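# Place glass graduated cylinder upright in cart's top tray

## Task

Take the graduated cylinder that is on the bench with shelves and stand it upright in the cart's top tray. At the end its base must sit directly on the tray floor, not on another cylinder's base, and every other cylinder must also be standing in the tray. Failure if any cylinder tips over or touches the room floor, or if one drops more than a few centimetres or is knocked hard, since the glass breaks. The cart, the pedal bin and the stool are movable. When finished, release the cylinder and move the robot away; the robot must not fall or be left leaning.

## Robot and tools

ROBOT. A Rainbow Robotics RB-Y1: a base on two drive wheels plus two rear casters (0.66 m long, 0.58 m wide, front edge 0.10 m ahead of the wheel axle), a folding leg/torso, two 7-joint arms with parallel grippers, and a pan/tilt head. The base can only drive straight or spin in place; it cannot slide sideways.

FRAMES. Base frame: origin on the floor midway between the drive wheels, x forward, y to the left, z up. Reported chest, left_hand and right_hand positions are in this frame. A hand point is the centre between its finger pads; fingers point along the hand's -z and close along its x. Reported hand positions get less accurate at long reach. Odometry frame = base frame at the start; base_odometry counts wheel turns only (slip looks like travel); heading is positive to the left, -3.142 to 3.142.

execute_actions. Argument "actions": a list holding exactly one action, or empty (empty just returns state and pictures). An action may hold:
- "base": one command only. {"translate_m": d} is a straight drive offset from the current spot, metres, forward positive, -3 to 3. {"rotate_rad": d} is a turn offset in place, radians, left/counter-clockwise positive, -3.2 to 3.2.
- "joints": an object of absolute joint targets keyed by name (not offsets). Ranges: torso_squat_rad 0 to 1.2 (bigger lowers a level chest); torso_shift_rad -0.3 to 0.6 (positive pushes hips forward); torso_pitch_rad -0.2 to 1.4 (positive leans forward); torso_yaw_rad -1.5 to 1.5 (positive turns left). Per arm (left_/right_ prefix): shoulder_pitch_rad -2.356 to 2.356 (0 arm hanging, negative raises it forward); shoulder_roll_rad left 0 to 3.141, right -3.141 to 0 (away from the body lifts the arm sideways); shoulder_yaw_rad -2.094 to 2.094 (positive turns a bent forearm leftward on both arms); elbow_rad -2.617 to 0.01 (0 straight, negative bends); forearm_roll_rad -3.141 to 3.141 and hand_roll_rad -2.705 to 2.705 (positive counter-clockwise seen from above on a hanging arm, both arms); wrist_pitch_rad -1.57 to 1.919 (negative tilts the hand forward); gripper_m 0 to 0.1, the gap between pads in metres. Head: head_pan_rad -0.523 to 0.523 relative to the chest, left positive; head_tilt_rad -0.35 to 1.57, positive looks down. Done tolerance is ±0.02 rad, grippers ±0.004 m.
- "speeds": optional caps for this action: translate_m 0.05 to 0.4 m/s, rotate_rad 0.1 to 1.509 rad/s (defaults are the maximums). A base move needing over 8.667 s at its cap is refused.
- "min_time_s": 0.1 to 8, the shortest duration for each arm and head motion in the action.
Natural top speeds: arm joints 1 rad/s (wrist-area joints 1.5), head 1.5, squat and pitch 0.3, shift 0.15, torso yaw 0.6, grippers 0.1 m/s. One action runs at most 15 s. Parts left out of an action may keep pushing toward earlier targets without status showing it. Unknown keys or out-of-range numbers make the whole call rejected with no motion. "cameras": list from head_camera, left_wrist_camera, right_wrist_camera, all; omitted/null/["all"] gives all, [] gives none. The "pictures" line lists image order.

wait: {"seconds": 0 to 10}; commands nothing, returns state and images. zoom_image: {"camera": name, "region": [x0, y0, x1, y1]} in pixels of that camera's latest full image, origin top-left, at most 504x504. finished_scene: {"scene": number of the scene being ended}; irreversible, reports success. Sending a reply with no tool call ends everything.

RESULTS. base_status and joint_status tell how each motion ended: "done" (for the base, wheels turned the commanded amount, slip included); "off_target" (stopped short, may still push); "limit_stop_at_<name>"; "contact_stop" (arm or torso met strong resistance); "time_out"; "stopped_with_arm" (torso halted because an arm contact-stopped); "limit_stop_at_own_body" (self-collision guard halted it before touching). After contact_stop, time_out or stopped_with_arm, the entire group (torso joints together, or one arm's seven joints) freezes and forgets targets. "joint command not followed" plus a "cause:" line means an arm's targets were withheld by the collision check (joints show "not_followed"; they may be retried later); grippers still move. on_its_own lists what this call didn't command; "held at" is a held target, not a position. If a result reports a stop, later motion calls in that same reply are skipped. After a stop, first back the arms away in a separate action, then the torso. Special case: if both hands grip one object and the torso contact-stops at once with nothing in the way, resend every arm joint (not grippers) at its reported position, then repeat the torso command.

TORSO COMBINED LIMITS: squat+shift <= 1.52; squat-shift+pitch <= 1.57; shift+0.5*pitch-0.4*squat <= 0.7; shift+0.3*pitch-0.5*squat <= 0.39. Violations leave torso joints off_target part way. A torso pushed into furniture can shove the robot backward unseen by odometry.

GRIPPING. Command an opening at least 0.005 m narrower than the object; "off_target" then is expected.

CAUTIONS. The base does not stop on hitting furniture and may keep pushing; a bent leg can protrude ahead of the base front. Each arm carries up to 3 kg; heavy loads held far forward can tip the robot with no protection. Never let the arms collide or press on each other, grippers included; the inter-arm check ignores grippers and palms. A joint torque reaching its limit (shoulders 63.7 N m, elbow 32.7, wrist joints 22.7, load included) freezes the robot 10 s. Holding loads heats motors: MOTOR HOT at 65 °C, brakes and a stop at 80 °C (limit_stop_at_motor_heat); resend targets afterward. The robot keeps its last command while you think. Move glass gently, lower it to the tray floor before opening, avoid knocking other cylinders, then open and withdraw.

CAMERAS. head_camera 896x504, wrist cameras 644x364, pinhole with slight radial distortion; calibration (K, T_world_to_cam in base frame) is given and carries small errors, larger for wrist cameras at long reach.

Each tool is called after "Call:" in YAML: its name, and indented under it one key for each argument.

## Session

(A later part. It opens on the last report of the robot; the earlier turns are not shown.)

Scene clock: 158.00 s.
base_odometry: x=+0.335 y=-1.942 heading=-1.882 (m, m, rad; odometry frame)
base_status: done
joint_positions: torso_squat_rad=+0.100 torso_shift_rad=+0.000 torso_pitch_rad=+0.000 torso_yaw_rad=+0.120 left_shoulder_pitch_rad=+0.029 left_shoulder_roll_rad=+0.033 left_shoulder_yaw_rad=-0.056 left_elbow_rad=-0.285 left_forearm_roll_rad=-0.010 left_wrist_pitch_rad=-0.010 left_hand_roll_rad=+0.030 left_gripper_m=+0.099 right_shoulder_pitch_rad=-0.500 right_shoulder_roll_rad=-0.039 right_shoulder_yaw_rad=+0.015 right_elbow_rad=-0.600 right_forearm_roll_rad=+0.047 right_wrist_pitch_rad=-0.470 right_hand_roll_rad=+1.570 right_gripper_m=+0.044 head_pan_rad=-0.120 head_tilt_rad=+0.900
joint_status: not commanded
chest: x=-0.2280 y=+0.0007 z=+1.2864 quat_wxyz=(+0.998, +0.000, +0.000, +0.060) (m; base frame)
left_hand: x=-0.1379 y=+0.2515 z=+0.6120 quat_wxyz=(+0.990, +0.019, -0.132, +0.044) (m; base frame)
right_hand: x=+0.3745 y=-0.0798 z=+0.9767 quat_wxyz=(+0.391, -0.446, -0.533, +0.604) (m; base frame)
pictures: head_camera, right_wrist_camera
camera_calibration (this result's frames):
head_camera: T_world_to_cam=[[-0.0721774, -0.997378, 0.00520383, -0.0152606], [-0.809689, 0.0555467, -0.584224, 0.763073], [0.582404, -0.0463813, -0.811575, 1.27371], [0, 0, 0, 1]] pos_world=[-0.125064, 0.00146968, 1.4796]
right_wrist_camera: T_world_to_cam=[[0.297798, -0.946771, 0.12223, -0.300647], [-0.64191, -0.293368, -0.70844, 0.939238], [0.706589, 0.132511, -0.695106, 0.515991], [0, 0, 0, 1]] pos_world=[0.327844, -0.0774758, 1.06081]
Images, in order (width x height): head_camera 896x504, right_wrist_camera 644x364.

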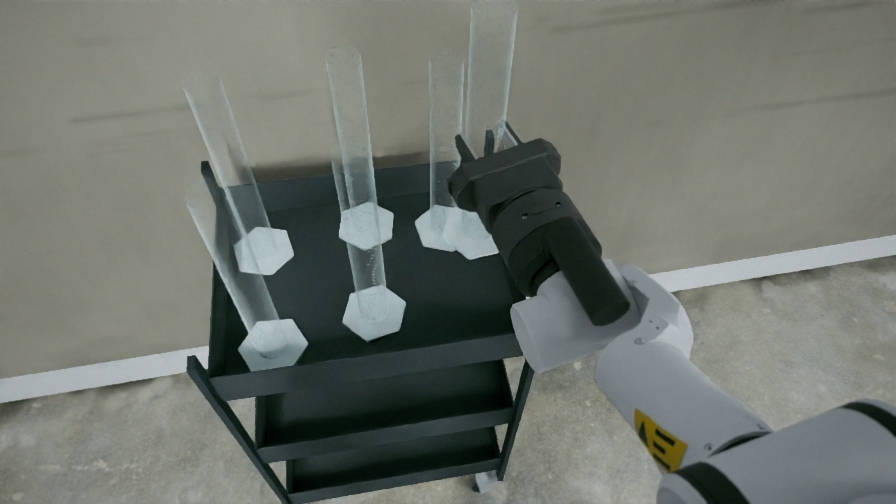

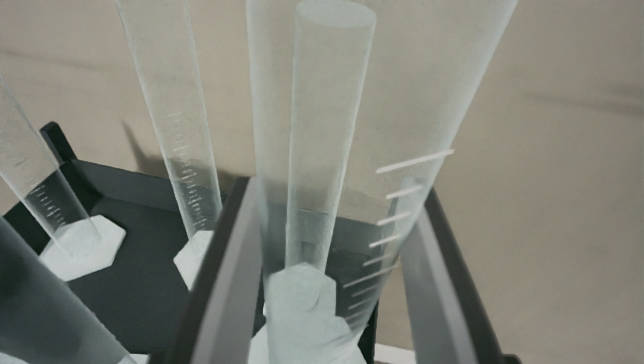

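Call:
execute_actions:
  actions:
    - {"joints":{"torso_squat_rad":0.55}}
  cameras: ["head_camera","right_wrist_camera"]

Scene clock: 168.70 s.
base_odometry: x=+0.335 y=-1.942 heading=-1.882 (m, m, rad; odometry frame)
base_status: not commanded
joint_positions: torso_squat_rad=+0.550 torso_shift_rad=+0.000 torso_pitch_rad=+0.000 torso_yaw_rad=+0.120 left_shoulder_pitch_rad=+0.029 left_shoulder_roll_rad=+0.033 left_shoulder_yaw_rad=-0.056 left_elbow_rad=-0.285 left_forearm_roll_rad=-0.010 left_wrist_pitch_rad=-0.010 left_hand_roll_rad=+0.030 left_gripper_m=+0.099 right_shoulder_pitch_rad=-0.500 right_shoulder_roll_rad=-0.039 right_shoulder_yaw_rad=+0.015 right_elbow_rad=-0.600 right_forearm_roll_rad=+0.047 right_wrist_pitch_rad=-0.470 right_hand_roll_rad=+1.570 right_gripper_m=+0.044 head_pan_rad=-0.120 head_tilt_rad=+0.900
joint_status: all done
chest: x=-0.2281 y=+0.0006 z=+1.1867 quat_wxyz=(+0.998, +0.000, +0.000, +0.060) (m; base frame)
left_hand: x=-0.1379 y=+0.2514 z=+0.5123 quat_wxyz=(+0.990, +0.019, -0.132, +0.044) (m; base frame)
right_hand: x=+0.3744 y=-0.0799 z=+0.8771 quat_wxyz=(+0.391, -0.446, -0.533, +0.604) (m; base frame)
pictures: head_camera, right_wrist_camera
camera_calibration (this result's frames):
head_camera: T_world_to_cam=[[-0.0721788, -0.997378, 0.00518476, -0.0148136], [-0.809534, 0.0555466, -0.584439, 0.704959], [0.582619, -0.0463813, -0.811421, 1.19273], [0, 0, 0, 1]] pos_world=[-0.125286, 0.00138745, 1.37989]
right_wrist_camera: T_world_to_cam=[[0.29776, -0.946773, 0.122313, -0.288591], [-0.64172, -0.293366, -0.708612, 0.868696], [0.706777, 0.132505, -0.694916, 0.446607], [0, 0, 0, 1]] pos_world=[0.327739, -0.0775617, 0.961221]
Images, in order (width x height): head_camera 896x504, right_wrist_camera 644x364.

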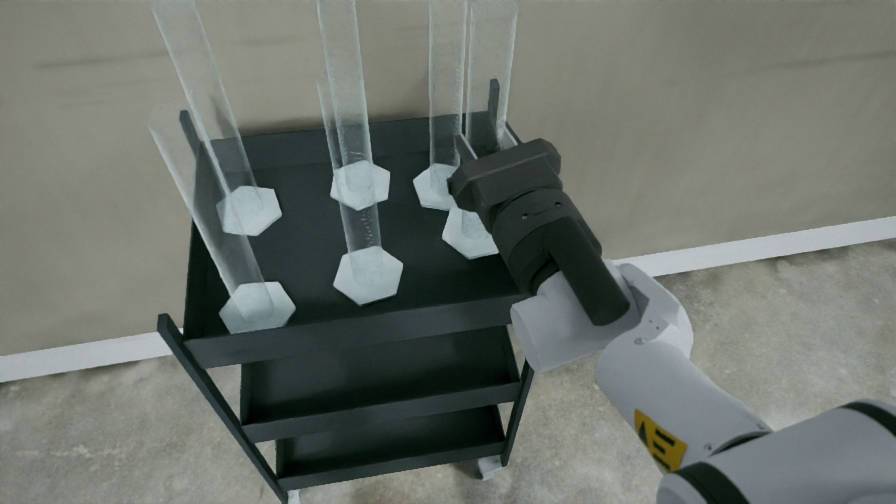

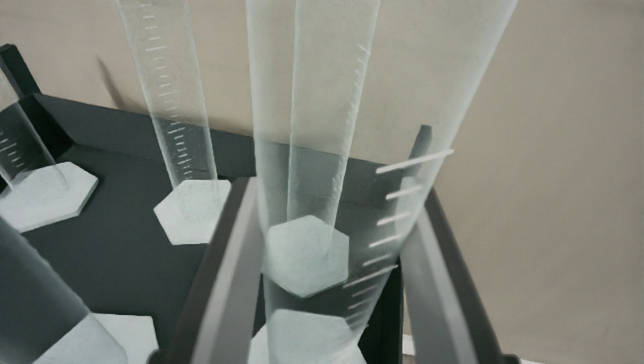

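Call:
execute_actions:
  actions:
    - {"base":{"translate_m":-0.025},"speeds":{"translate_m":0.05},"joints":{"torso_squat_rad":0.62}}
  cameras: ["head_camera","right_wrist_camera"]

Scene clock: 179.87 s.
base_odometry: x=+0.342 y=-1.918 heading=-1.882 (m, m, rad; odometry frame)
base_status: done
joint_positions: torso_squat_rad=+0.620 torso_shift_rad=+0.000 torso_pitch_rad=+0.000 torso_yaw_rad=+0.120 left_shoulder_pitch_rad=+0.029 left_shoulder_roll_rad=+0.033 left_shoulder_yaw_rad=-0.056 left_elbow_rad=-0.285 left_forearm_roll_rad=-0.010 left_wrist_pitch_rad=-0.010 left_hand_roll_rad=+0.030 left_gripper_m=+0.099 right_shoulder_pitch_rad=-0.500 right_shoulder_roll_rad=-0.039 right_shoulder_yaw_rad=+0.015 right_elbow_rad=-0.600 right_forearm_roll_rad=+0.047 right_wrist_pitch_rad=-0.470 right_hand_roll_rad=+1.570 right_gripper_m=+0.044 head_pan_rad=-0.120 head_tilt_rad=+0.900
joint_status: all done
chest: x=-0.2281 y=+0.0006 z=+1.1596 quat_wxyz=(+0.998, +0.000, +0.000, +0.060) (m; base frame)
left_hand: x=-0.1379 y=+0.2514 z=+0.4852 quat_wxyz=(+0.990, +0.019, -0.132, +0.044) (m; base frame)
right_hand: x=+0.3744 y=-0.0799 z=+0.8500 quat_wxyz=(+0.391, -0.446, -0.533, +0.604) (m; base frame)
pictures: head_camera, right_wrist_camera
camera_calibration (this result's frames):
head_camera: T_world_to_cam=[[-0.0721803, -0.997378, 0.00518794, -0.0146973], [-0.809561, 0.0555482, -0.584402, 0.689123], [0.582581, -0.0463822, -0.811448, 1.17078], [0, 0, 0, 1]] pos_world=[-0.125245, 0.00136488, 1.35282]
right_wrist_camera: T_world_to_cam=[[0.297746, -0.946781, 0.122283, -0.28528], [-0.641843, -0.293357, -0.708505, 0.84939], [0.706671, 0.132468, -0.695031, 0.427893], [0, 0, 0, 1]] pos_world=[0.327736, -0.0776057, 0.934081]
Images, in order (width x height): head_camera 896x504, right_wrist_camera 644x364.

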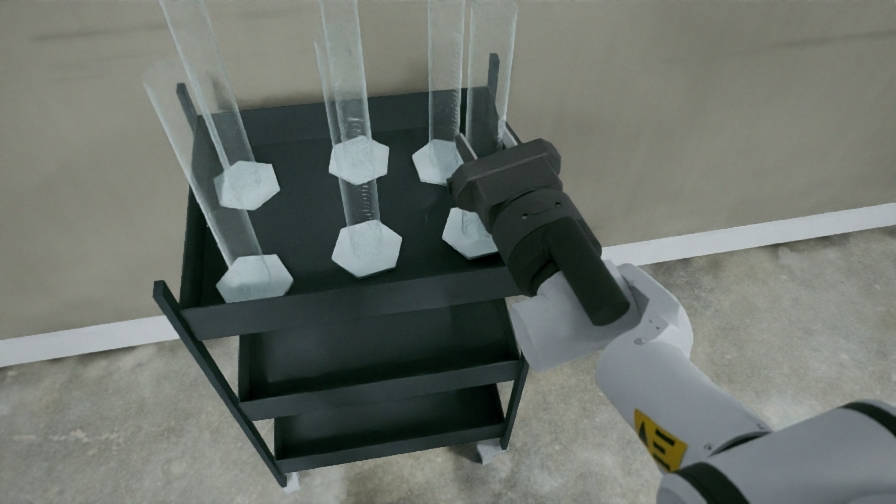

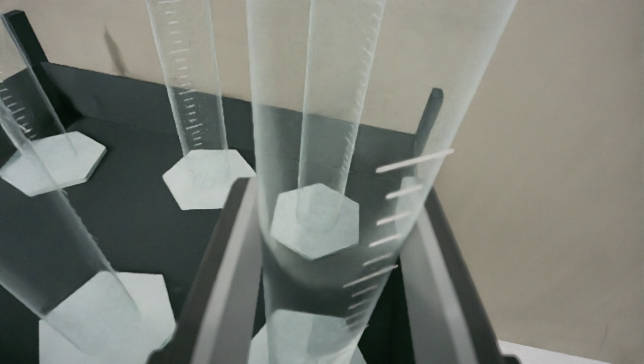

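Call:
execute_actions:
  actions:
    - {"joints":{"torso_squat_rad":0.65}}
  cameras: []

Call:
execute_actions:
  actions:
    - {"joints":{"right_gripper_m":0.08}}
  cameras: []

Call:
execute_actions:
  actions:
    - {"base":{"translate_m":-0.4},"speeds":{"translate_m":0.15}}
  cameras: ["head_camera"]

Scene clock: 186.57 s.
base_odometry: x=+0.342 y=-1.918 heading=-1.882 (m, m, rad; odometry frame)
base_status: not commanded
joint_positions: torso_squat_rad=+0.650 torso_shift_rad=+0.000 torso_pitch_rad=+0.000 torso_yaw_rad=+0.120 left_shoulder_pitch_rad=+0.029 left_shoulder_roll_rad=+0.033 left_shoulder_yaw_rad=-0.056 left_elbow_rad=-0.285 left_forearm_roll_rad=-0.010 left_wrist_pitch_rad=-0.010 left_hand_roll_rad=+0.030 left_gripper_m=+0.099 right_shoulder_pitch_rad=-0.500 right_shoulder_roll_rad=-0.039 right_shoulder_yaw_rad=+0.015 right_elbow_rad=-0.600 right_forearm_roll_rad=+0.047 right_wrist_pitch_rad=-0.470 right_hand_roll_rad=+1.570 right_gripper_m=+0.044 head_pan_rad=-0.120 head_tilt_rad=+0.900
joint_status: all done
chest: x=-0.2282 y=+0.0006 z=+1.1472 quat_wxyz=(+0.998, +0.000, +0.000, +0.060) (m; base frame)
left_hand: x=-0.1379 y=+0.2514 z=+0.4728 quat_wxyz=(+0.990, +0.019, -0.132, +0.044) (m; base frame)
right_hand: x=+0.3744 y=-0.0800 z=+0.8375 quat_wxyz=(+0.391, -0.446, -0.533, +0.604) (m; base frame)
pictures: none
No camera images: the call's "cameras" was empty. Leave "cameras" out to get every camera's image.

Scene clock: 187.57 s.
base_odometry: x=+0.342 y=-1.918 heading=-1.882 (m, m, rad; odometry frame)
base_status: not commanded
joint_positions: torso_squat_rad=+0.650 torso_shift_rad=+0.000 torso_pitch_rad=+0.000 torso_yaw_rad=+0.120 left_shoulder_pitch_rad=+0.029 left_shoulder_roll_rad=+0.033 left_shoulder_yaw_rad=-0.056 left_elbow_rad=-0.285 left_forearm_roll_rad=-0.010 left_wrist_pitch_rad=-0.010 left_hand_roll_rad=+0.030 left_gripper_m=+0.099 right_shoulder_pitch_rad=-0.500 right_shoulder_roll_rad=-0.039 right_shoulder_yaw_rad=+0.015 right_elbow_rad=-0.600 right_forearm_roll_rad=+0.047 right_wrist_pitch_rad=-0.470 right_hand_roll_rad=+1.570 right_gripper_m=+0.080 head_pan_rad=-0.120 head_tilt_rad=+0.900
joint_status: all done
chest: x=-0.2282 y=+0.0006 z=+1.1472 quat_wxyz=(+0.998, +0.000, +0.000, +0.060) (m; base frame)
left_hand: x=-0.1379 y=+0.2514 z=+0.4728 quat_wxyz=(+0.990, +0.019, -0.132, +0.044) (m; base frame)
right_hand: x=+0.3744 y=-0.0799 z=+0.8376 quat_wxyz=(+0.391, -0.446, -0.533, +0.604) (m; base frame)
pictures: none
No camera images: the call's "cameras" was empty. Leave "cameras" out to get every camera's image.

Scene clock: 191.23 s.
base_odometry: x=+0.465 y=-1.537 heading=-1.884 (m, m, rad; odometry frame)
base_status: done
joint_positions: torso_squat_rad=+0.650 torso_shift_rad=+0.000 torso_pitch_rad=+0.000 torso_yaw_rad=+0.120 left_shoulder_pitch_rad=+0.029 left_shoulder_roll_rad=+0.033 left_shoulder_yaw_rad=-0.056 left_elbow_rad=-0.285 left_forearm_roll_rad=-0.010 left_wrist_pitch_rad=-0.010 left_hand_roll_rad=+0.030 left_gripper_m=+0.099 right_shoulder_pitch_rad=-0.500 right_shoulder_roll_rad=-0.039 right_shoulder_yaw_rad=+0.015 right_elbow_rad=-0.600 right_forearm_roll_rad=+0.047 right_wrist_pitch_rad=-0.470 right_hand_roll_rad=+1.570 right_gripper_m=+0.080 head_pan_rad=-0.120 head_tilt_rad=+0.900
joint_status: not commanded
chest: x=-0.2282 y=+0.0006 z=+1.1472 quat_wxyz=(+0.998, +0.000, +0.000, +0.060) (m; base frame)
left_hand: x=-0.1380 y=+0.2514 z=+0.4728 quat_wxyz=(+0.990, +0.019, -0.132, +0.044) (m; base frame)
right_hand: x=+0.3745 y=-0.0799 z=+0.8378 quat_wxyz=(+0.391, -0.446, -0.533, +0.604) (m; base frame)
pictures: head_camera
camera_calibration (this result's frames):
head_camera: T_world_to_cam=[[-0.0721843, -0.997378, 0.00518462, -0.0146433], [-0.809533, 0.0555511, -0.58444, 0.681853], [0.582619, -0.0463845, -0.81142, 1.16067], [0, 0, 0, 1]] pos_world=[-0.125301, 0.00135427, 1.34037]
Images, in order (width x height): head_camera 896x504.

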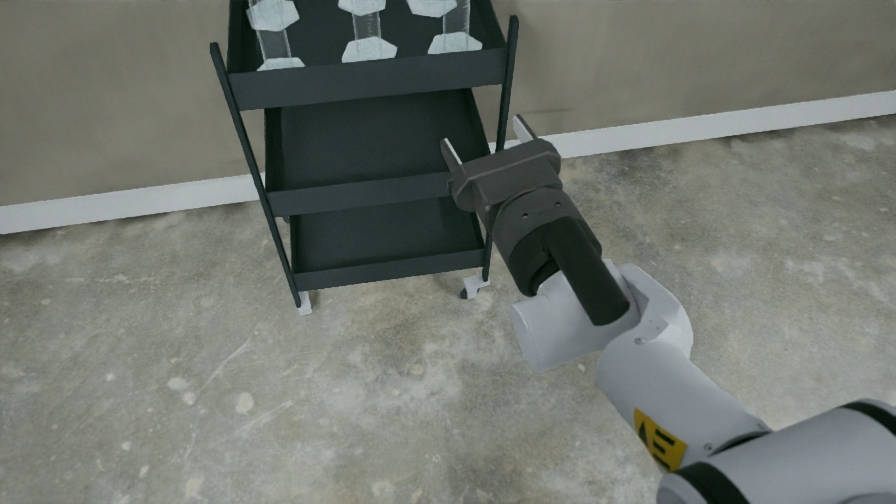

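Call:
finished_scene:
  scene: 1

The scene is finished: the task was done.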